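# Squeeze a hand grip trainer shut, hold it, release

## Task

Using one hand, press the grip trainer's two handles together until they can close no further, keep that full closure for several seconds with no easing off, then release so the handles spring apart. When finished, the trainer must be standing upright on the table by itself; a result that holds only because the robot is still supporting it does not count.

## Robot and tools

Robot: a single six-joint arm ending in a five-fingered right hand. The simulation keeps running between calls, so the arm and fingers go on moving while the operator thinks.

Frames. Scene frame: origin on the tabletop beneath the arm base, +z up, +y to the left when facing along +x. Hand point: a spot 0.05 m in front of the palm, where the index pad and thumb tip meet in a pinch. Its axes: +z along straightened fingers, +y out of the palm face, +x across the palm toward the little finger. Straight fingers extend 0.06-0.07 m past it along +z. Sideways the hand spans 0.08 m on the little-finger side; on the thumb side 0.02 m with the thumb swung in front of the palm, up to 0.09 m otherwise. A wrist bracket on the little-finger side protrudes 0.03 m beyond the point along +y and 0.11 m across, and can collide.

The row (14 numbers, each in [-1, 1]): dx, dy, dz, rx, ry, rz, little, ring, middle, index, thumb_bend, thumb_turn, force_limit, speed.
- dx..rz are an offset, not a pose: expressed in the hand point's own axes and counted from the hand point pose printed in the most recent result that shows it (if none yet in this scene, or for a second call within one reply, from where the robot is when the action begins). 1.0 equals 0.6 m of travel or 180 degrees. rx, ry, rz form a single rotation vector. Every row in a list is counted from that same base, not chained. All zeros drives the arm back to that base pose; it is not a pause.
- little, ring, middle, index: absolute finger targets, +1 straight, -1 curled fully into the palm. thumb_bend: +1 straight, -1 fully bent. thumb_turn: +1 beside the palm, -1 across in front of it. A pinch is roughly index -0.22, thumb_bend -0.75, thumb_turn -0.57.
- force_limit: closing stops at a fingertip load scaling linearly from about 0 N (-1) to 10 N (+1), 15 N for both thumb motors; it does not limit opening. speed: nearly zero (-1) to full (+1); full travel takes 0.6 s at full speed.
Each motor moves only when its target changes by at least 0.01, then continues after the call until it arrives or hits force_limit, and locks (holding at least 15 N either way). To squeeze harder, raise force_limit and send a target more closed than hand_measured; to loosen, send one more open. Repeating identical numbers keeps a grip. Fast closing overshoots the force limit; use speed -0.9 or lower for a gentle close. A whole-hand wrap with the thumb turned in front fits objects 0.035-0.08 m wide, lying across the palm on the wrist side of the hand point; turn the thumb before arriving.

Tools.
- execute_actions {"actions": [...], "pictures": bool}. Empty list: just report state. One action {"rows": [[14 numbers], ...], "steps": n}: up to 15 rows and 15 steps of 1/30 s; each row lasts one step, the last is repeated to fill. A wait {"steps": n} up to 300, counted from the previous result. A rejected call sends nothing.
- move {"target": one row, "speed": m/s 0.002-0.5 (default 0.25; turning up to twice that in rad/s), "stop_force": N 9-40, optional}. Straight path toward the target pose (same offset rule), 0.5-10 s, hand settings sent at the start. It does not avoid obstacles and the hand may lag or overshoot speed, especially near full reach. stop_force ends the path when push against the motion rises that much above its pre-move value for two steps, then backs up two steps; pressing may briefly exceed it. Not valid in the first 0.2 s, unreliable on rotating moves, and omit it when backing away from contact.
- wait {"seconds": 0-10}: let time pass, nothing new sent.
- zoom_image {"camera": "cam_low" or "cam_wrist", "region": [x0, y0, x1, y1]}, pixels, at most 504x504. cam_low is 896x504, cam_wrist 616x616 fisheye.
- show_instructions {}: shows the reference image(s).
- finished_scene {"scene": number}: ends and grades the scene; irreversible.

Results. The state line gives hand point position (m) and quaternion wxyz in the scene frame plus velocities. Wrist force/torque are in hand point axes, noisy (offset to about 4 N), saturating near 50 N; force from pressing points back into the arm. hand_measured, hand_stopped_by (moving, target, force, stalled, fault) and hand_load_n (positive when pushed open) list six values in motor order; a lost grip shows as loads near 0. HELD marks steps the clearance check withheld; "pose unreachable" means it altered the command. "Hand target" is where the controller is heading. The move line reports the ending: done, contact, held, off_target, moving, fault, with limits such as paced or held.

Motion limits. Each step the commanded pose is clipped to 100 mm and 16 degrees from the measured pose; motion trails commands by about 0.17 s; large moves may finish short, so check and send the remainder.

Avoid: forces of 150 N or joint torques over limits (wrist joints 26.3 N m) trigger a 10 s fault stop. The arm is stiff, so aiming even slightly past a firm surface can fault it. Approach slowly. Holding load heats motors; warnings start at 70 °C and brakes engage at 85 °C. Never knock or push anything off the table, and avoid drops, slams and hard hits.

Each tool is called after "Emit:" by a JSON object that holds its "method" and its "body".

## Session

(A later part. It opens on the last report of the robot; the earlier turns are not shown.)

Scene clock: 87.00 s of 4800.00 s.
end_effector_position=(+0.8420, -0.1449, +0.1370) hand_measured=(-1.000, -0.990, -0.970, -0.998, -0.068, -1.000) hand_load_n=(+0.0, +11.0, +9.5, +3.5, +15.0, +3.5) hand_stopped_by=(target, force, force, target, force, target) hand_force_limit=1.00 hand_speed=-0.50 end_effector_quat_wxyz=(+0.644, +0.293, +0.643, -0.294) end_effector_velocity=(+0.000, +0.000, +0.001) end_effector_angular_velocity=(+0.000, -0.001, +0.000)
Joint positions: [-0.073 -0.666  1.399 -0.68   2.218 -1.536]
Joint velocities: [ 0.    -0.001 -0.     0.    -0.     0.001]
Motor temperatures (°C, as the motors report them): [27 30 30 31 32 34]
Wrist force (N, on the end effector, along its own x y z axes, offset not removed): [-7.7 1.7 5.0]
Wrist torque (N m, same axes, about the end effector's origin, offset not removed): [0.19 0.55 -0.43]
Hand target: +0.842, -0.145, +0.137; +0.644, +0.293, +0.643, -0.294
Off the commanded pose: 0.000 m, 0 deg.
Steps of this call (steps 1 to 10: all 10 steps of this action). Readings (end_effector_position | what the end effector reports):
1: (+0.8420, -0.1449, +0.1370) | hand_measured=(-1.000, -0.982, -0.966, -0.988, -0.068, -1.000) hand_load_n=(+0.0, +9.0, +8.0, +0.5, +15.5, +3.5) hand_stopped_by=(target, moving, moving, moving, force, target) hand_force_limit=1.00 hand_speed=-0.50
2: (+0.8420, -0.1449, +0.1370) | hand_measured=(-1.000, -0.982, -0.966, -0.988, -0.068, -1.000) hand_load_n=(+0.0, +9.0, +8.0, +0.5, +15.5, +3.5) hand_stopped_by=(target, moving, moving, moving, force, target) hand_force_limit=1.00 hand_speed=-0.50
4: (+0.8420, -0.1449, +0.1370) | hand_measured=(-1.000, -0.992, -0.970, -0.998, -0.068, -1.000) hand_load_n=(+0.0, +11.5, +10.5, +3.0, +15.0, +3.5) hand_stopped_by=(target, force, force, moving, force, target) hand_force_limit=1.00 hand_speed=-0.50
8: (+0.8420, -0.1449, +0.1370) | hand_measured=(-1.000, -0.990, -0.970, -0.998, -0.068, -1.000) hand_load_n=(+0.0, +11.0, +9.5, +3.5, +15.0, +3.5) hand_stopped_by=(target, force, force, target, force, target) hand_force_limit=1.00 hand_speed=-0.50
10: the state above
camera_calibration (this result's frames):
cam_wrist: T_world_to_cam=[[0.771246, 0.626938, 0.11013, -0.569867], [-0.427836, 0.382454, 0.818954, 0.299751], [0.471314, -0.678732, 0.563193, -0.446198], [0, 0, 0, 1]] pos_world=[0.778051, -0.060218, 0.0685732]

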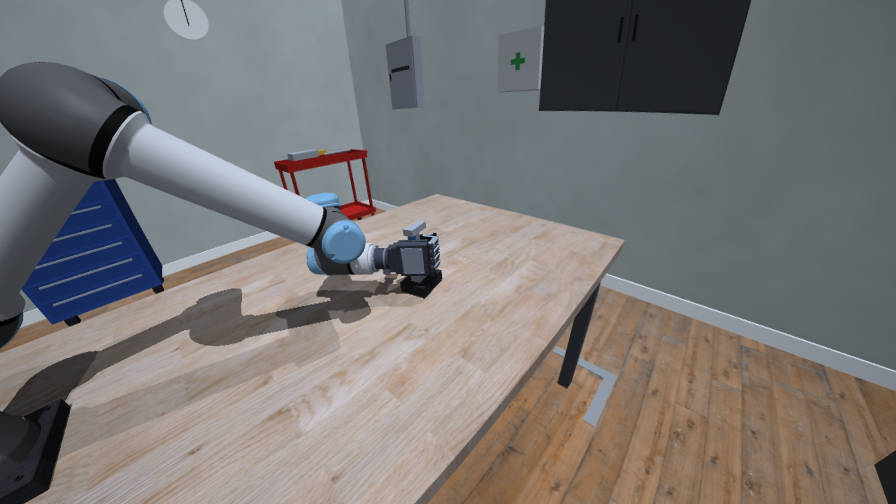

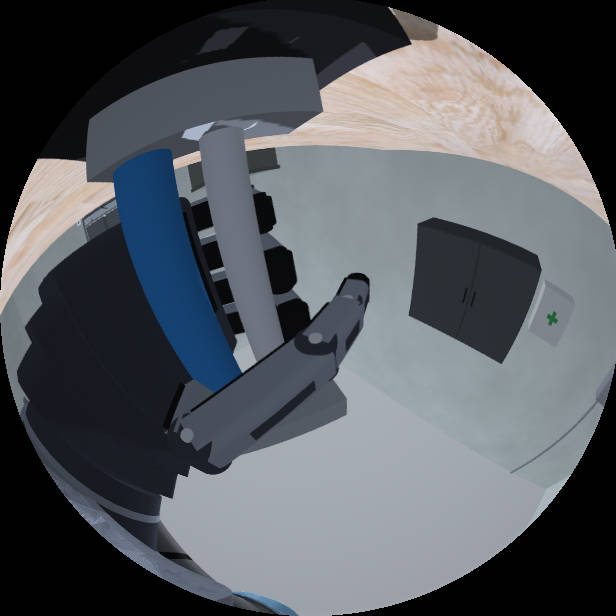

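Emit:
{"method": "execute_actions", "body": {"actions": [{"rows":[[0,0,0,0,0,0,-1,-1,-1,-1,0.3,-1,1,0.3]],"steps":12}], "pictures": false}}

Emit:
{"method": "move", "body": {"target": [0,0,0,0,0,0,-0.4,-0.4,-0.4,-0.4,0.3,-1,1,-0.4]}}

Emit:
{"method": "move", "body": {"target": [0,0,-0.018,0,0,0,-0.4,-0.4,-0.4,-0.4,0.3,-1,1,-0.4], "speed": 0.02}}

Emit:
{"method": "execute_actions", "body": {"actions": [{"rows":[[0,0,0,0,0,0,-1,-1,-1,-1,0.3,-1,1,-0.85]],"steps":15}], "pictures": false}}

Emit:
{"method": "wait", "body": {"seconds": 2.2}}

Scene clock: 98.03 s of 4800.00 s.
end_effector_position=(+0.8420, -0.1449, +0.1370) hand_measured=(-1.000, -0.990, -0.970, -0.998, +0.298, -1.000) hand_load_n=(+0.0, +11.0, +9.0, +3.0, +0.0, +0.0) hand_stopped_by=(target, force, force, target, moving, target) hand_force_limit=1.00 hand_speed=0.30 end_effector_quat_wxyz=(+0.644, +0.293, +0.643, -0.294) end_effector_velocity=(+0.000, +0.000, +0.001) end_effector_angular_velocity=(+0.000, -0.001, +0.000)
Joint positions: [-0.073 -0.666  1.399 -0.68   2.218 -1.536]
Joint velocities: [ 0.    -0.    -0.     0.     0.     0.001]
Motor temperatures (°C, as the motors report them): [27 30 30 31 32 34]
Wrist force (N, on the end effector, along its own x y z axes, offset not removed): [-3.3 2.7 5.4]
Wrist torque (N m, same axes, about the end effector's origin, offset not removed): [0.24 -0.07 -0.15]
Hand target: +0.842, -0.145, +0.137; +0.644, +0.293, +0.643, -0.294
Off the commanded pose: 0.000 m, 0 deg.
Steps of this call (steps 1 to 90: nothing new was sent; then 7.63 s passed at rest; steps 91 to 102: all 12 steps of this action). Readings (end_effector_position | what the end effector reports):
91: (+0.8420, -0.1449, +0.1370) | hand_measured=(-1.000, -0.990, -0.970, -0.998, -0.068, -1.000) hand_load_n=(+0.0, +11.0, +9.5, +3.5, +15.0, +3.5) hand_stopped_by=(target, force, force, target, moving, target) hand_force_limit=1.00 hand_speed=0.30
92: (+0.8420, -0.1449, +0.1370) | hand_measured=(-1.000, -0.990, -0.970, -0.998, -0.068, -1.000) hand_load_n=(+0.0, +11.0, +9.5, +3.5, +15.0, +3.5) hand_stopped_by=(target, force, force, target, moving, target) hand_force_limit=1.00 hand_speed=0.30
94: (+0.8420, -0.1449, +0.1370) | hand_measured=(-1.000, -0.990, -0.970, -0.998, -0.028, -1.000) hand_load_n=(+0.0, +11.0, +10.0, +3.5, +12.0, +2.5) hand_stopped_by=(target, force, force, target, moving, target) hand_force_limit=1.00 hand_speed=0.30
98: (+0.8420, -0.1449, +0.1370) | hand_measured=(-1.000, -0.990, -0.970, -0.998, +0.148, -1.000) hand_load_n=(+0.0, +12.0, +10.5, +4.0, +1.0, +0.0) hand_stopped_by=(target, force, force, target, moving, target) hand_force_limit=1.00 hand_speed=0.30
102: the state above

Scene clock: 99.13 s of 4800.00 s.
end_effector_position=(+0.8420, -0.1449, +0.1370) hand_measured=(-0.400, -0.400, -0.400, -0.400, +0.300, -1.000) hand_load_n=(+0.0, +0.0, +0.0, +0.0, +0.0, +0.0) hand_stopped_by=(target, target, target, target, target, target) hand_force_limit=1.00 hand_speed=-0.40 end_effector_quat_wxyz=(+0.644, +0.293, +0.643, -0.294) end_effector_velocity=(-0.000, -0.000, -0.000) end_effector_angular_velocity=(+0.000, +0.000, -0.000)
Joint positions: [-0.073 -0.666  1.399 -0.68   2.218 -1.536]
Joint velocities: [-0.  0.  0. -0. -0.  0.]
Motor temperatures (°C, as the motors report them): [27 30 30 31 32 34]
Wrist force (N, on the end effector, along its own x y z axes, offset not removed): [0.9 1.8 0.3]
Wrist torque (N m, same axes, about the end effector's origin, offset not removed): [0.20 -0.24 0.18]
Hand target: +0.842, -0.145, +0.137; +0.644, +0.293, +0.643, -0.294
Off the commanded pose: 0.000 m, 0 deg.
move: done
camera_calibration (this result's frames):
cam_wrist: T_world_to_cam=[[0.771249, 0.626937, 0.110112, -0.569866], [-0.427813, 0.38245, 0.818968, 0.299733], [0.471329, -0.678736, 0.563176, -0.446204], [0, 0, 0, 1]] pos_world=[0.778047, -0.0602173, 0.0685687]

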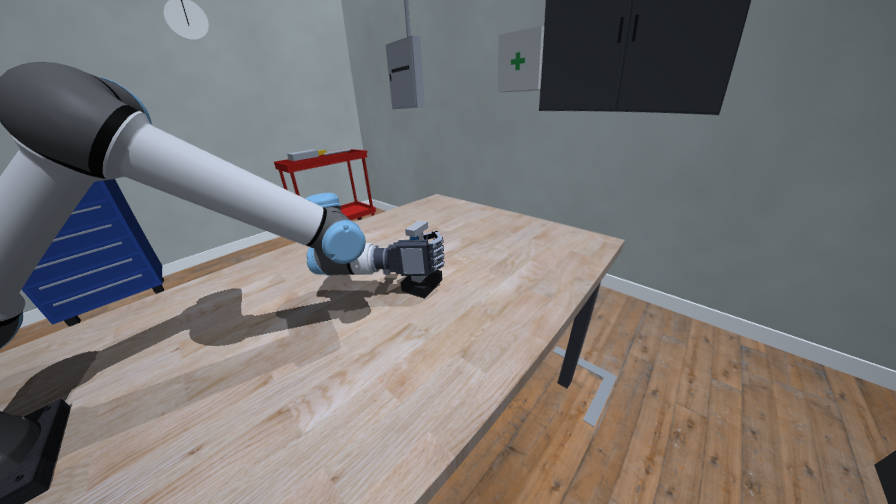

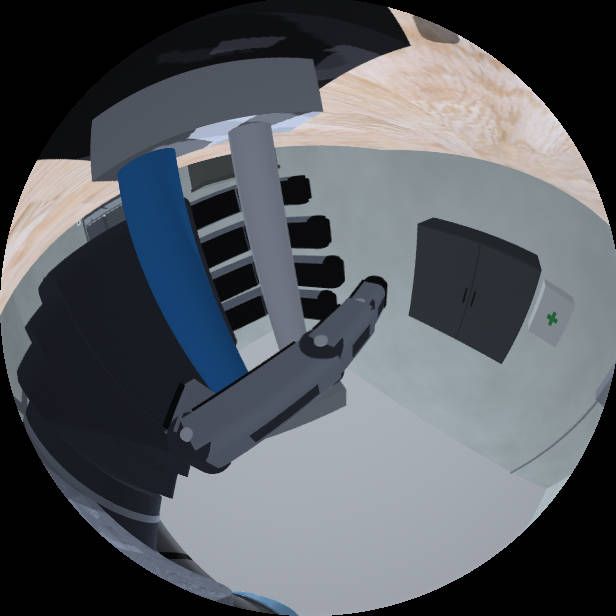

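Scene clock: 99.97 s of 4800.00 s.
end_effector_position=(+0.8352, -0.1369, +0.1370) hand_measured=(-0.400, -0.400, -0.400, -0.400, +0.300, -1.000) hand_load_n=(+0.0, +0.0, +0.0, +0.0, +0.0, +0.0) hand_stopped_by=(target, target, target, target, target, target) hand_force_limit=1.00 hand_speed=-0.40 end_effector_quat_wxyz=(+0.644, +0.293, +0.643, -0.294) end_effector_velocity=(-0.002, +0.002, -0.000) end_effector_angular_velocity=(-0.000, +0.000, -0.000)
Joint positions: [-0.063 -0.679  1.425 -0.693  2.228 -1.535]
Joint velocities: [ 0.002 -0.003  0.007 -0.004  0.002 -0.   ]
Motor temperatures (°C, as the motors report them): [27 30 30 31 32 34]
Wrist force (N, on the end effector, along its own x y z axes, offset not removed): [-1.8 -0.1 0.7]
Wrist torque (N m, same axes, about the end effector's origin, offset not removed): [-0.14 0.07 -0.28]
Hand target: +0.835, -0.137, +0.137; +0.644, +0.293, +0.643, -0.294
Off the commanded pose: 0.000 m, 0 deg.
move: done
camera_calibration (this result's frames):
cam_wrist: T_world_to_cam=[[0.77125, 0.626935, 0.110118, -0.569541], [-0.427808, 0.382436, 0.818977, 0.29376], [0.471332, -0.678745, 0.563162, -0.437569], [0, 0, 0, 1]] pos_world=[0.771171, -0.0522772, 0.0685563]

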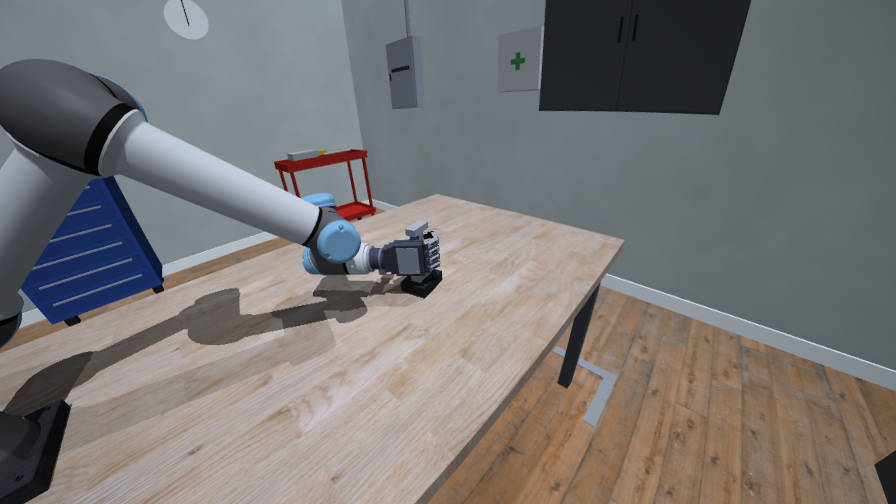

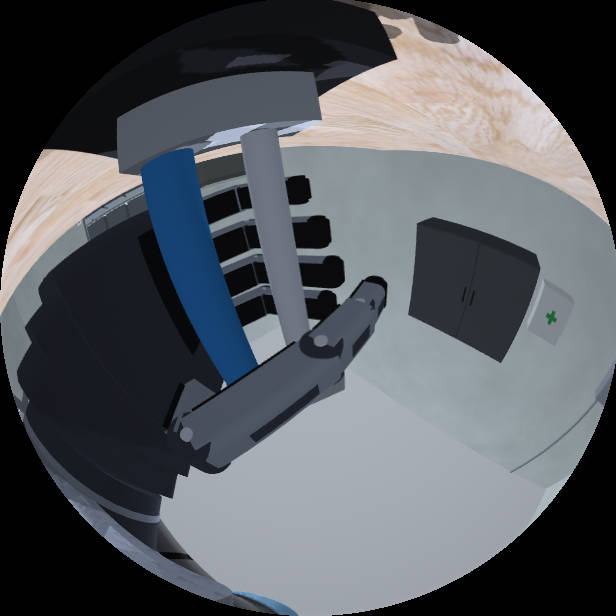

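Scene clock: 100.47 s of 4800.00 s.
end_effector_position=(+0.8352, -0.1369, +0.1371) hand_measured=(-0.500, -0.500, -0.500, -0.500, +0.300, -1.000) hand_load_n=(+0.0, +0.0, +0.0, +0.0, +0.0, +0.0) hand_stopped_by=(moving, moving, moving, moving, target, target) hand_force_limit=1.00 hand_speed=-0.85 end_effector_quat_wxyz=(+0.644, +0.293, +0.643, -0.294) end_effector_velocity=(-0.000, -0.000, -0.001) end_effector_angular_velocity=(+0.001, +0.000, -0.000)
Joint positions: [-0.063 -0.679  1.425 -0.693  2.228 -1.535]
Joint velocities: [-0.     0.001  0.     0.     0.     0.001]
Motor temperatures (°C, as the motors report them): [27 30 30 31 32 34]
Wrist force (N, on the end effector, along its own x y z axes, offset not removed): [-4.4 -1.7 -1.9]
Wrist torque (N m, same axes, about the end effector's origin, offset not removed): [0.07 0.63 -0.35]
Hand target: +0.835, -0.137, +0.137; +0.644, +0.293, +0.643, -0.294
Off the commanded pose: 0.000 m, 0 deg.
Steps of this call (steps 1 to 15: all 15 steps of this action). Readings (end_effector_position | what the end effector reports):
1: (+0.8351, -0.1369, +0.1370) | hand_measured=(-0.400, -0.400, -0.400, -0.400, +0.300, -1.000) hand_load_n=(+0.0, +0.0, +0.0, +0.0, +0.0, +0.0) hand_stopped_by=(moving, moving, moving, moving, target, target) hand_force_limit=1.00 hand_speed=-0.85
2: (+0.8351, -0.1369, +0.1370) | hand_measured=(-0.400, -0.400, -0.400, -0.400, +0.300, -1.000) hand_load_n=(+0.0, +0.0, +0.0, +0.0, +0.0, +0.0) hand_stopped_by=(moving, moving, moving, moving, target, target) hand_force_limit=1.00 hand_speed=-0.85
4: (+0.8351, -0.1369, +0.1370) | hand_measured=(-0.408, -0.408, -0.408, -0.408, +0.300, -1.000) hand_load_n=(+0.0, +0.0, +0.0, +0.0, +0.0, +0.0) hand_stopped_by=(moving, moving, moving, moving, target, target) hand_force_limit=1.00 hand_speed=-0.85
8: (+0.8351, -0.1369, +0.1370) | hand_measured=(-0.440, -0.440, -0.440, -0.440, +0.300, -1.000) hand_load_n=(+0.0, +0.0, +0.0, +0.0, +0.0, +0.0) hand_stopped_by=(moving, moving, moving, moving, target, target) hand_force_limit=1.00 hand_speed=-0.85
15: the state above

Scene clock: 102.67 s of 4800.00 s.
end_effector_position=(+0.8352, -0.1370, +0.1370) hand_measured=(-0.962, -0.864, -0.940, -0.946, +0.300, -1.000) hand_load_n=(+10.0, +0.0, +9.5, +8.0, +0.0, +0.0) hand_stopped_by=(force, force, force, force, target, target) hand_force_limit=1.00 hand_speed=-0.85 end_effector_quat_wxyz=(+0.644, +0.293, +0.643, -0.294) end_effector_velocity=(-0.000, +0.000, -0.001) end_effector_angular_velocity=(-0.001, +0.002, +0.000)
Joint positions: [-0.063 -0.679  1.425 -0.693  2.228 -1.535]
Joint velocities: [ 0.     0.     0.    -0.    -0.    -0.001]
Motor temperatures (°C, as the motors report them): [27 30 30 31 32 34]
Wrist force (N, on the end effector, along its own x y z axes, offset not removed): [-7.5 2.4 6.7]
Wrist torque (N m, same axes, about the end effector's origin, offset not removed): [0.18 0.08 -0.37]
Hand target: +0.835, -0.137, +0.137; +0.644, +0.293, +0.643, -0.294
Off the commanded pose: 0.000 m, 0 deg.
Steps of this call (steps 1 to 66: nothing new was sent). Readings (end_effector_position | what the end effector reports):
1: (+0.8352, -0.1369, +0.1371) | hand_measured=(-0.508, -0.508, -0.508, -0.508, +0.300, -1.000) hand_load_n=(+0.0, +0.0, +0.0, +0.0, +0.0, +0.0) hand_stopped_by=(moving, moving, moving, moving, target, target) hand_force_limit=1.00 hand_speed=-0.85
2: (+0.8352, -0.1369, +0.1371) | hand_measured=(-0.516, -0.516, -0.516, -0.516, +0.300, -1.000) hand_load_n=(+0.0, +0.0, +0.0, +0.0, +0.0, +0.0) hand_stopped_by=(moving, moving, moving, moving, target, target) hand_force_limit=1.00 hand_speed=-0.85
4: (+0.8352, -0.1369, +0.1371) | hand_measured=(-0.532, -0.532, -0.532, -0.532, +0.300, -1.000) hand_load_n=(+0.0, +0.0, +0.0, +0.0, +0.0, +0.0) hand_stopped_by=(moving, moving, moving, moving, target, target) hand_force_limit=1.00 hand_speed=-0.85
8: (+0.8352, -0.1369, +0.1371) | hand_measured=(-0.566, -0.566, -0.566, -0.566, +0.300, -1.000) hand_load_n=(+0.0, +0.0, +0.0, +0.0, +0.0, +0.0) hand_stopped_by=(moving, moving, moving, moving, target, target) hand_force_limit=1.00 hand_speed=-0.85
66: the state above
camera_calibration (this result's frames):
cam_wrist: T_world_to_cam=[[0.771255, 0.626925, 0.110144, -0.569546], [-0.427831, 0.382443, 0.818961, 0.293779], [0.471303, -0.678751, 0.563179, -0.437572], [0, 0, 0, 1]] pos_world=[0.771182, -0.0522932, 0.06857]

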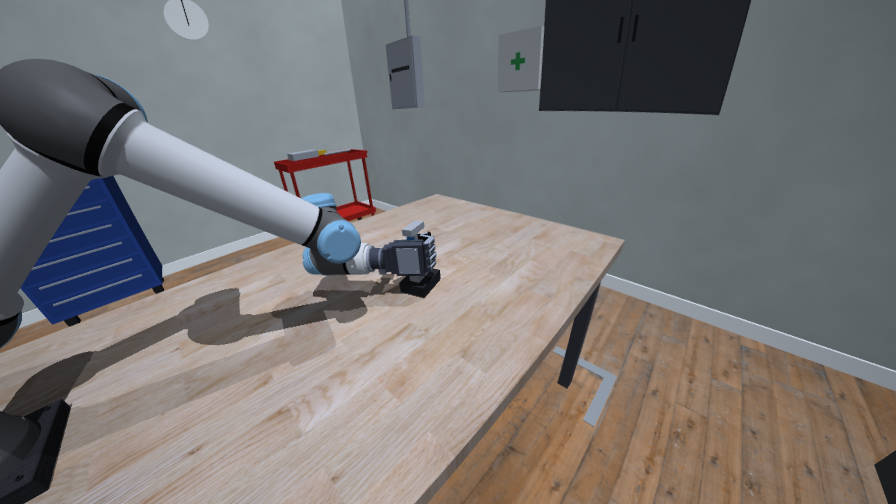

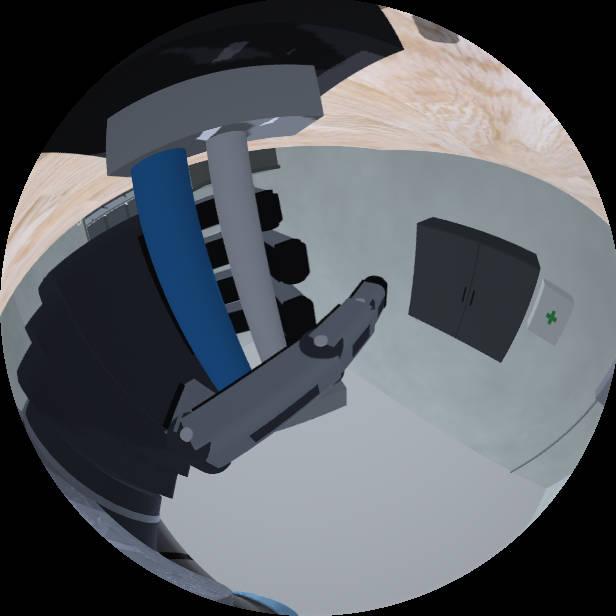

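Better: all four fingers engage now.

Emit:
{"method": "execute_actions", "body": {"actions": [{"rows":[[0,0,0,0,0,0,-0.989,-0.989,-0.989,-0.989,0.3,-1,1,-0.8]],"steps":15}], "pictures": false}}

Emit:
{"method": "execute_actions", "body": {"actions": [{"rows":[[0,0,0,0,0,0,-1,-1,-1,-1,0.3,-1,1,-0.8]],"steps":10}], "pictures": false}}

Emit:
{"method": "execute_actions", "body": {"actions": [{"rows":[[0,0,0,0,0,0,-0.989,-0.989,-0.989,-0.989,0.3,-1,1,-0.8]],"steps":10}]}}

Scene clock: 114.40 s of 4800.00 s.
end_effector_position=(+0.8352, -0.1369, +0.1370) hand_measured=(-0.970, -0.948, -0.952, -0.964, +0.300, -1.000) hand_load_n=(+4.5, +10.0, +7.0, +8.0, +0.0, +0.0) hand_stopped_by=(force, force, force, force, target, target) hand_force_limit=1.00 hand_speed=-0.80 end_effector_quat_wxyz=(+0.644, +0.293, +0.643, -0.294) end_effector_velocity=(+0.000, -0.000, +0.001) end_effector_angular_velocity=(+0.000, -0.002, -0.000)
Joint positions: [-0.063 -0.679  1.425 -0.693  2.228 -1.535]
Joint velocities: [-0.    -0.    -0.001 -0.     0.     0.001]
Motor temperatures (°C, as the motors report them): [27 30 30 31 32 34]
Wrist force (N, on the end effector, along its own x y z axes, offset not removed): [-4.1 4.9 3.1]
Wrist torque (N m, same axes, about the end effector's origin, offset not removed): [0.65 -0.04 -0.10]
Hand target: +0.835, -0.137, +0.137; +0.644, +0.293, +0.643, -0.294
Off the commanded pose: 0.000 m, 0 deg.
Steps of this call (steps 1 to 90: nothing new was sent; then 8.23 s passed at rest; steps 91 to 105: all 15 steps of this action). Readings (end_effector_position | what the end effector reports):
91: (+0.8352, -0.1369, +0.1370) | hand_measured=(-0.962, -0.864, -0.940, -0.946, +0.300, -1.000) hand_load_n=(+10.0, +0.0, +9.5, +8.0, +0.0, +0.0) hand_stopped_by=(moving, moving, moving, moving, target, target) hand_force_limit=1.00 hand_speed=-0.80
92: (+0.8352, -0.1369, +0.1370) | hand_measured=(-0.962, -0.864, -0.940, -0.946, +0.300, -1.000) hand_load_n=(+10.0, +0.0, +9.5, +8.0, +0.0, +0.0) hand_stopped_by=(moving, moving, moving, moving, target, target) hand_force_limit=1.00 hand_speed=-0.80
94: (+0.8352, -0.1369, +0.1370) | hand_measured=(-0.972, -0.874, -0.948, -0.956, +0.300, -1.000) hand_load_n=(+10.0, +0.0, +10.0, +8.5, +0.0, +0.0) hand_stopped_by=(force, moving, moving, moving, target, target) hand_force_limit=1.00 hand_speed=-0.80
98: (+0.8352, -0.1369, +0.1370) | hand_measured=(-0.970, -0.918, -0.952, -0.964, +0.300, -1.000) hand_load_n=(+7.5, +0.0, +10.0, +11.0, +0.0, +0.0) hand_stopped_by=(force, moving, force, force, target, target) hand_force_limit=1.00 hand_speed=-0.80
105: the state above

Scene clock: 114.73 s of 4800.00 s.
end_effector_position=(+0.8352, -0.1369, +0.1370) hand_measured=(-0.996, -0.956, -0.970, -0.982, +0.300, -1.000) hand_load_n=(+10.0, +8.0, +9.5, +10.5, +0.0, +0.0) hand_stopped_by=(force, force, force, force, target, target) hand_force_limit=1.00 hand_speed=-0.80 end_effector_quat_wxyz=(+0.644, +0.293, +0.643, -0.294) end_effector_velocity=(+0.000, +0.000, -0.001) end_effector_angular_velocity=(+0.000, +0.001, +0.000)
Joint positions: [-0.063 -0.679  1.425 -0.693  2.228 -1.535]
Joint velocities: [ 0.     0.001 -0.001  0.001 -0.     0.   ]
Motor temperatures (°C, as the motors report them): [27 30 30 31 32 34]
Wrist force (N, on the end effector, along its own x y z axes, offset not removed): [-8.3 0.2 5.7]
Wrist torque (N m, same axes, about the end effector's origin, offset not removed): [-0.33 0.72 -0.53]
Hand target: +0.835, -0.137, +0.137; +0.644, +0.293, +0.643, -0.294
Off the commanded pose: 0.000 m, 0 deg.
Steps of this call (steps 1 to 10: all 10 steps of this action). Readings (end_effector_position | what the end effector reports):
1: (+0.8352, -0.1369, +0.1370) | hand_measured=(-0.970, -0.948, -0.952, -0.964, +0.300, -1.000) hand_load_n=(+4.5, +10.0, +7.0, +8.0, +0.0, +0.0) hand_stopped_by=(moving, moving, moving, moving, target, target) hand_force_limit=1.00 hand_speed=-0.80
2: (+0.8352, -0.1369, +0.1370) | hand_measured=(-0.970, -0.948, -0.952, -0.964, +0.300, -1.000) hand_load_n=(+4.5, +10.0, +7.0, +8.0, +0.0, +0.0) hand_stopped_by=(moving, moving, moving, moving, target, target) hand_force_limit=1.00 hand_speed=-0.80
4: (+0.8352, -0.1369, +0.1370) | hand_measured=(-0.980, -0.956, -0.962, -0.974, +0.300, -1.000) hand_load_n=(+5.5, +10.5, +8.0, +8.5, +0.0, +0.0) hand_stopped_by=(moving, force, moving, moving, target, target) hand_force_limit=1.00 hand_speed=-0.80
8: (+0.8352, -0.1369, +0.1370) | hand_measured=(-0.996, -0.956, -0.970, -0.982, +0.300, -1.000) hand_load_n=(+10.0, +8.0, +9.5, +10.5, +0.0, +0.0) hand_stopped_by=(force, force, force, force, target, target) hand_force_limit=1.00 hand_speed=-0.80
10: the state above

Scene clock: 115.07 s of 4800.00 s.
end_effector_position=(+0.8352, -0.1369, +0.1370) hand_measured=(-0.986, -0.962, -0.970, -0.982, +0.300, -1.000) hand_load_n=(+6.0, +11.0, +9.5, +10.5, +0.0, +0.0) hand_stopped_by=(target, force, force, force, target, target) hand_force_limit=1.00 hand_speed=-0.80 end_effector_quat_wxyz=(+0.644, +0.293, +0.643, -0.294) end_effector_velocity=(+0.000, +0.000, +0.000) end_effector_angular_velocity=(+0.000, -0.001, +0.000)
Joint positions: [-0.063 -0.679  1.425 -0.693  2.228 -1.535]
Joint velocities: [ 0.     0.    -0.001  0.001 -0.     0.   ]
Motor temperatures (°C, as the motors report them): [27 30 30 31 32 34]
Wrist force (N, on the end effector, along its own x y z axes, offset not removed): [-2.8 5.3 7.0]
Wrist torque (N m, same axes, about the end effector's origin, offset not removed): [0.52 -0.20 0.14]
Hand target: +0.835, -0.137, +0.137; +0.644, +0.293, +0.643, -0.294
Off the commanded pose: 0.000 m, 0 deg.
Steps of this call (steps 1 to 10: all 10 steps of this action). Readings (end_effector_position | what the end effector reports):
1: (+0.8352, -0.1369, +0.1370) | hand_measured=(-0.996, -0.956, -0.970, -0.982, +0.300, -1.000) hand_load_n=(+10.0, +8.0, +9.5, +10.5, +0.0, +0.0) hand_stopped_by=(moving, moving, moving, force, target, target) hand_force_limit=1.00 hand_speed=-0.80
2: (+0.8352, -0.1369, +0.1370) | hand_measured=(-0.996, -0.956, -0.970, -0.982, +0.300, -1.000) hand_load_n=(+10.0, +8.0, +9.5, +10.5, +0.0, +0.0) hand_stopped_by=(moving, moving, moving, force, target, target) hand_force_limit=1.00 hand_speed=-0.80
4: (+0.8352, -0.1369, +0.1370) | hand_measured=(-0.988, -0.962, -0.970, -0.982, +0.300, -1.000) hand_load_n=(+6.5, +11.5, +10.0, +10.5, +0.0, +0.0) hand_stopped_by=(moving, force, force, force, target, target) hand_force_limit=1.00 hand_speed=-0.80
8: (+0.8352, -0.1369, +0.1370) | hand_measured=(-0.986, -0.962, -0.970, -0.982, +0.300, -1.000) hand_load_n=(+6.0, +11.0, +9.5, +10.5, +0.0, +0.0) hand_stopped_by=(target, force, force, force, target, target) hand_force_limit=1.00 hand_speed=-0.80
10: the state above
camera_calibration (this result's frames):
cam_wrist: T_world_to_cam=[[0.771243, 0.626943, 0.110122, -0.569538], [-0.427813, 0.382428, 0.818978, 0.293763], [0.471338, -0.678743, 0.563159, -0.437569], [0, 0, 0, 1]] pos_world=[0.771171, -0.052272, 0.0685542]

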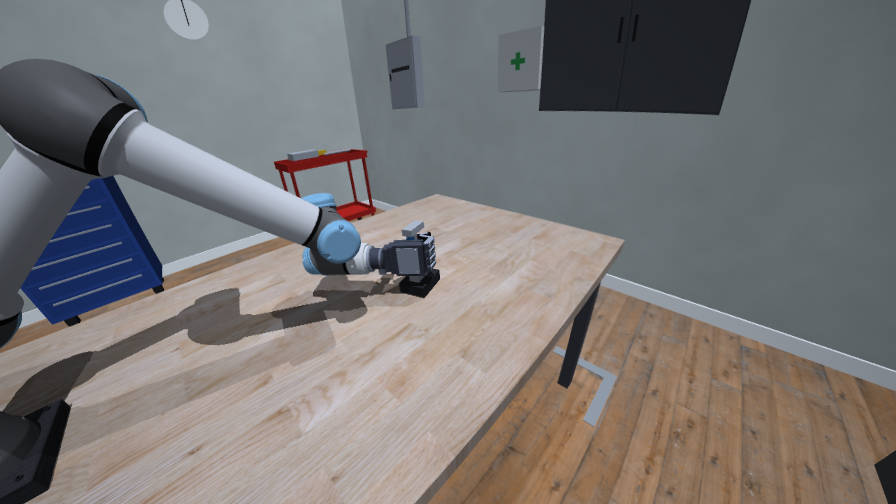

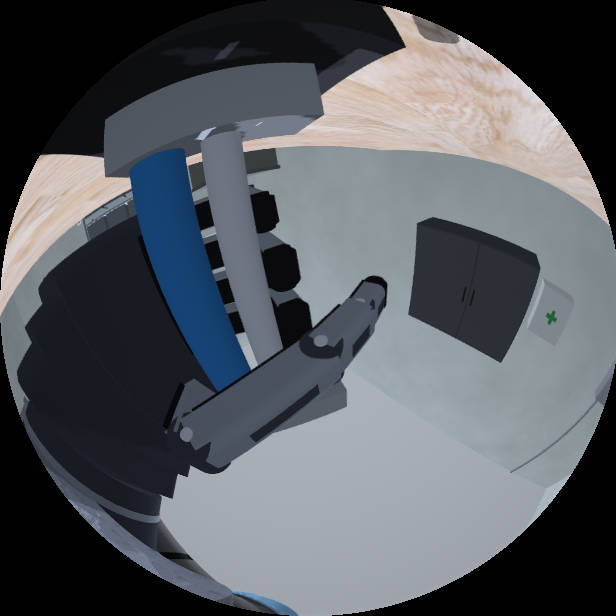

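At the stop (load jumped, others unaffected). Hold, then release.

Emit:
{"method": "wait", "body": {"seconds": 4}}

Emit:
{"method": "execute_actions", "body": {"actions": [{"rows":[[0,0,0,0,0,0,-0.6,-0.6,-0.6,-0.6,1,-1,1,-0.6]],"steps":15}], "pictures": false}}

Emit:
{"method": "move", "body": {"target": [0,0,0,0,0,0,1,1,1,1,1,-1,0,0.6]}}

Emit:
{"method": "move", "body": {"target": [0,-0.02,-0.08,0,0,0,1,1,1,1,1,-1,0,0.3], "speed": 0.06}}

Scene clock: 124.93 s of 4800.00 s.
end_effector_position=(+0.8352, -0.1369, +0.1370) hand_measured=(-0.986, -0.962, -0.970, -0.982, +0.300, -1.000) hand_load_n=(+6.0, +11.0, +9.5, +10.5, +0.0, +0.0) hand_stopped_by=(target, force, force, force, target, target) hand_force_limit=1.00 hand_speed=-0.80 end_effector_quat_wxyz=(+0.644, +0.293, +0.643, -0.294) end_effector_velocity=(-0.000, -0.000, +0.001) end_effector_angular_velocity=(+0.000, -0.002, -0.000)
Joint positions: [-0.063 -0.679  1.425 -0.693  2.228 -1.535]
Joint velocities: [-0.    -0.001  0.    -0.001  0.     0.001]
Motor temperatures (°C, as the motors report them): [27 30 30 31 32 34]
Wrist force (N, on the end effector, along its own x y z axes, offset not removed): [-4.7 -0.3 5.4]
Wrist torque (N m, same axes, about the end effector's origin, offset not removed): [-0.19 0.16 -0.35]
Hand target: +0.835, -0.137, +0.137; +0.644, +0.293, +0.643, -0.294
Off the commanded pose: 0.000 m, 0 deg.
Steps of this call (steps 1 to 90: nothing new was sent; then 6.87 s passed at rest). Readings (end_effector_position | what the end effector reports):
1: (+0.8352, -0.1369, +0.1370) | hand_measured=(-0.986, -0.962, -0.970, -0.982, +0.300, -1.000) hand_load_n=(+6.0, +11.0, +9.5, +10.5, +0.0, +0.0) hand_stopped_by=(target, force, force, force, target, target) hand_force_limit=1.00 hand_speed=-0.80
2: (+0.8352, -0.1369, +0.1370) | hand_measured=(-0.986, -0.962, -0.970, -0.982, +0.300, -1.000) hand_load_n=(+6.0, +11.0, +9.5, +10.5, +0.0, +0.0) hand_stopped_by=(target, force, force, force, target, target) hand_force_limit=1.00 hand_speed=-0.80
4: (+0.8352, -0.1369, +0.1370) | hand_measured=(-0.986, -0.962, -0.970, -0.982, +0.300, -1.000) hand_load_n=(+6.0, +11.0, +9.5, +10.5, +0.0, +0.0) hand_stopped_by=(target, force, force, force, target, target) hand_force_limit=1.00 hand_speed=-0.80
8: (+0.8352, -0.1369, +0.1370) | hand_measured=(-0.986, -0.962, -0.970, -0.982, +0.300, -1.000) hand_load_n=(+6.0, +11.0, +9.5, +10.5, +0.0, +0.0) hand_stopped_by=(target, force, force, force, target, target) hand_force_limit=1.00 hand_speed=-0.80
90: the state above
camera_calibration (this result's frames):
cam_wrist: T_world_to_cam=[[0.771243, 0.626943, 0.110122, -0.569538], [-0.427814, 0.382428, 0.818978, 0.293763], [0.471338, -0.678743, 0.56316, -0.437569], [0, 0, 0, 1]] pos_world=[0.771171, -0.052272, 0.0685543]

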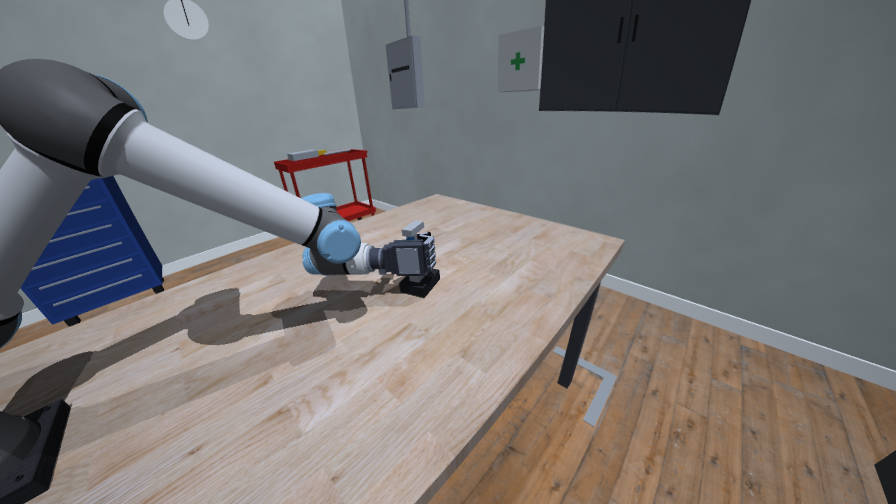

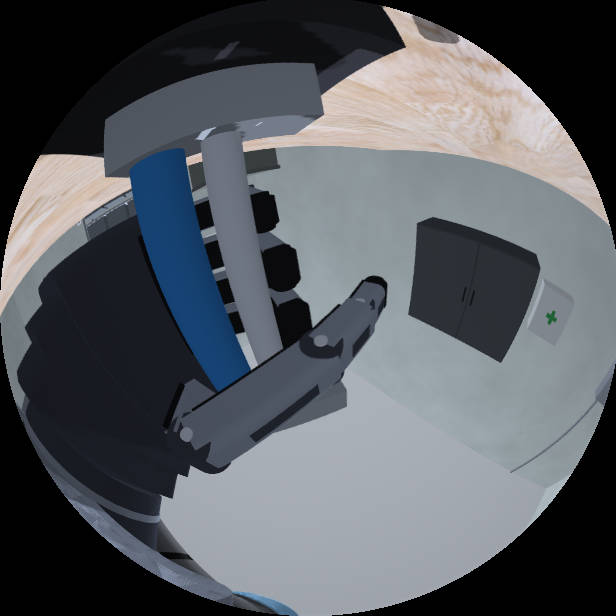

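Scene clock: 125.43 s of 4800.00 s.
end_effector_position=(+0.8352, -0.1369, +0.1369) hand_measured=(-0.722, -0.698, -0.706, -0.718, +0.468, -1.000) hand_load_n=(+0.0, +0.0, +0.0, +0.0, +0.0, +0.0) hand_stopped_by=(moving, moving, moving, moving, moving, target) hand_force_limit=1.00 hand_speed=-0.60 end_effector_quat_wxyz=(+0.644, +0.293, +0.643, -0.294) end_effector_velocity=(-0.000, -0.000, -0.001) end_effector_angular_velocity=(-0.000, +0.001, -0.000)
Joint positions: [-0.063 -0.679  1.425 -0.693  2.228 -1.535]
Joint velocities: [-0.     0.001  0.    -0.001 -0.    -0.001]
Motor temperatures (°C, as the motors report them): [27 30 30 31 32 34]
Wrist force (N, on the end effector, along its own x y z axes, offset not removed): [-0.8 -2.1 1.7]
Wrist torque (N m, same axes, about the end effector's origin, offset not removed): [-0.34 0.05 -0.09]
Hand target: +0.835, -0.137, +0.137; +0.644, +0.293, +0.643, -0.294
Off the commanded pose: 0.000 m, 0 deg.
Steps of this call (steps 1 to 15: all 15 steps of this action). Readings (end_effector_position | what the end effector reports):
1: (+0.8352, -0.1369, +0.1370) | hand_measured=(-0.986, -0.962, -0.970, -0.982, +0.300, -1.000) hand_load_n=(+6.0, +11.0, +9.5, +10.5, +0.0, +0.0) hand_stopped_by=(moving, moving, moving, moving, moving, target) hand_force_limit=1.00 hand_speed=-0.60
2: (+0.8352, -0.1369, +0.1370) | hand_measured=(-0.986, -0.962, -0.970, -0.982, +0.300, -1.000) hand_load_n=(+6.0, +11.0, +9.5, +10.5, +0.0, +0.0) hand_stopped_by=(moving, moving, moving, moving, moving, target) hand_force_limit=1.00 hand_speed=-0.60
4: (+0.8352, -0.1369, +0.1370) | hand_measured=(-0.966, -0.942, -0.950, -0.962, +0.312, -1.000) hand_load_n=(+3.5, +8.0, +7.0, +9.0, +0.0, +0.0) hand_stopped_by=(moving, moving, moving, moving, moving, target) hand_force_limit=1.00 hand_speed=-0.60
8: (+0.8352, -0.1369, +0.1370) | hand_measured=(-0.878, -0.854, -0.862, -0.874, +0.368, -1.000) hand_load_n=(+0.0, +3.5, +4.5, +6.5, +0.0, +0.0) hand_stopped_by=(moving, moving, moving, moving, moving, target) hand_force_limit=1.00 hand_speed=-0.60
15: the state above

Scene clock: 127.77 s of 4800.00 s.
end_effector_position=(+0.8352, -0.1369, +0.1369) hand_measured=(+1.000, +1.000, +1.000, +1.000, +1.000, -1.000) hand_load_n=(+0.0, +0.0, +0.0, +0.0, +0.0, +0.0) hand_stopped_by=(target, target, target, target, target, target) hand_force_limit=0.00 hand_speed=0.60 end_effector_quat_wxyz=(+0.644, +0.293, +0.643, -0.294) end_effector_velocity=(+0.000, +0.000, +0.000) end_effector_angular_velocity=(-0.000, +0.000, -0.000)
Joint positions: [-0.063 -0.679  1.425 -0.693  2.228 -1.535]
Joint velocities: [ 0. -0.  0. -0.  0. -0.]
Motor temperatures (°C, as the motors report them): [27 30 30 31 32 34]
Wrist force (N, on the end effector, along its own x y z axes, offset not removed): [-0.8 -0.6 -0.6]
Wrist torque (N m, same axes, about the end effector's origin, offset not removed): [0.09 -0.06 -0.06]
Hand target: +0.835, -0.137, +0.137; +0.644, +0.293, +0.643, -0.294
Off the commanded pose: 0.000 m, 0 deg.
move: done
camera_calibration (this result's frames):
cam_wrist: T_world_to_cam=[[0.771261, 0.626929, 0.110074, -0.569536], [-0.427747, 0.382423, 0.819015, 0.293742], [0.471369, -0.678758, 0.563115, -0.437561], [0, 0, 0, 1]] pos_world=[0.771161, -0.0522733, 0.0685093]

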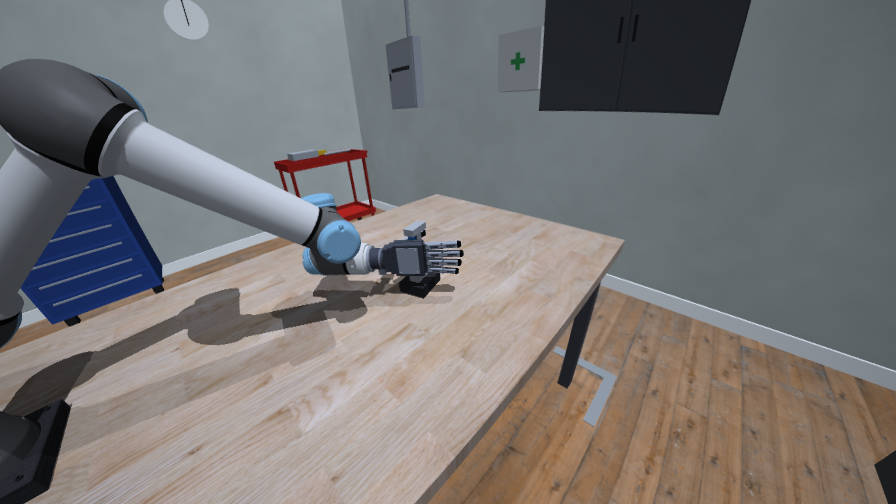

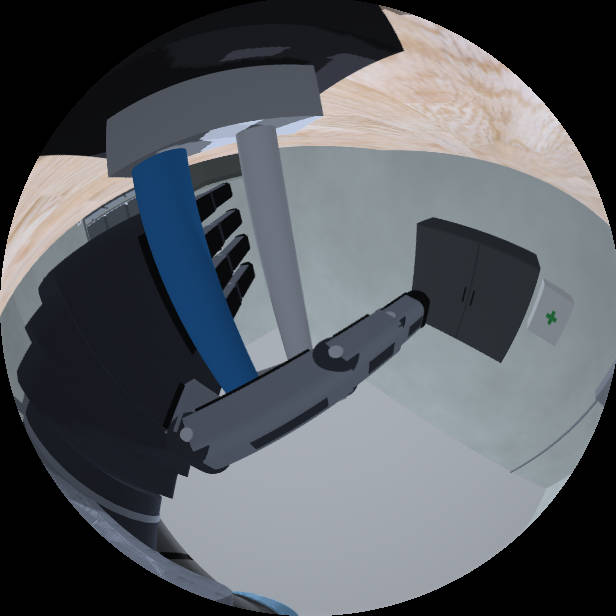

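Scene clock: 129.03 s of 4800.00 s.
end_effector_position=(+0.7949, -0.1087, +0.1369) hand_measured=(+1.000, +1.000, +1.000, +1.000, +1.000, -1.000) hand_load_n=(+0.0, +0.0, +0.0, +0.0, +0.0, +0.0) hand_stopped_by=(target, target, target, target, target, target) hand_force_limit=0.00 hand_speed=0.30 end_effector_quat_wxyz=(+0.644, +0.293, +0.643, -0.294) end_effector_velocity=(-0.002, +0.001, -0.000) end_effector_angular_velocity=(-0.001, +0.000, -0.000)
Joint positions: [-0.029 -0.749  1.569 -0.765  2.263 -1.533]
Joint velocities: [ 0.001 -0.003  0.007 -0.004  0.002 -0.001]
Motor temperatures (°C, as the motors report them): [27 30 30 31 32 34]
Wrist force (N, on the end effector, along its own x y z axes, offset not removed): [0.6 3.7 0.5]
Wrist torque (N m, same axes, about the end effector's origin, offset not removed): [0.51 0.05 0.23]
Hand target: +0.795, -0.109, +0.137; +0.644, +0.293, +0.643, -0.294
Off the commanded pose: 0.000 m, 0 deg.
move: done
camera_calibration (this result's frames):
cam_wrist: T_world_to_cam=[[0.771271, 0.626911, 0.110106, -0.55619], [-0.427741, 0.382389, 0.819034, 0.265761], [0.471358, -0.678794, 0.563081, -0.39938], [0, 0, 0, 1]] pos_world=[0.730901, -0.0240393, 0.0684561]

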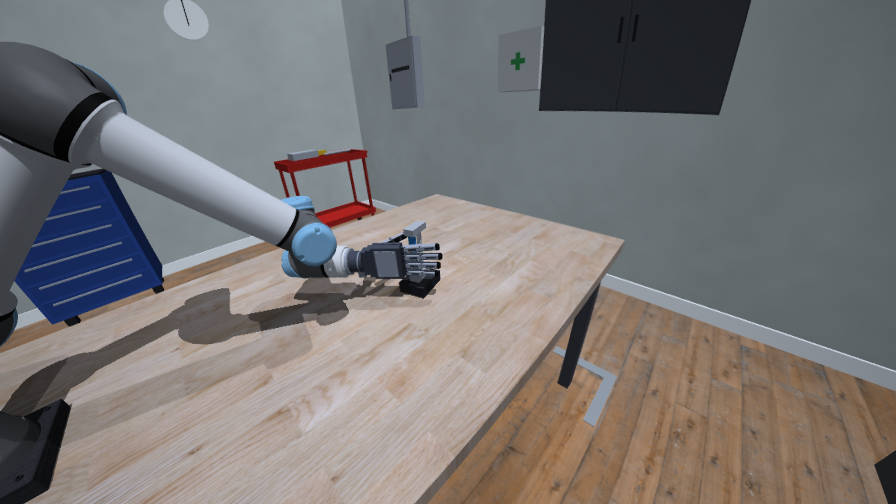

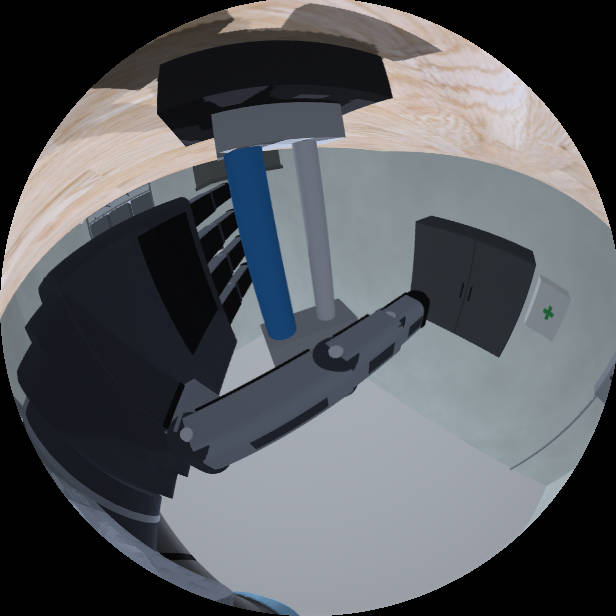

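Emit:
{"method": "finished_scene", "body": {"scene": 2}}

The scene is finished: the task was done.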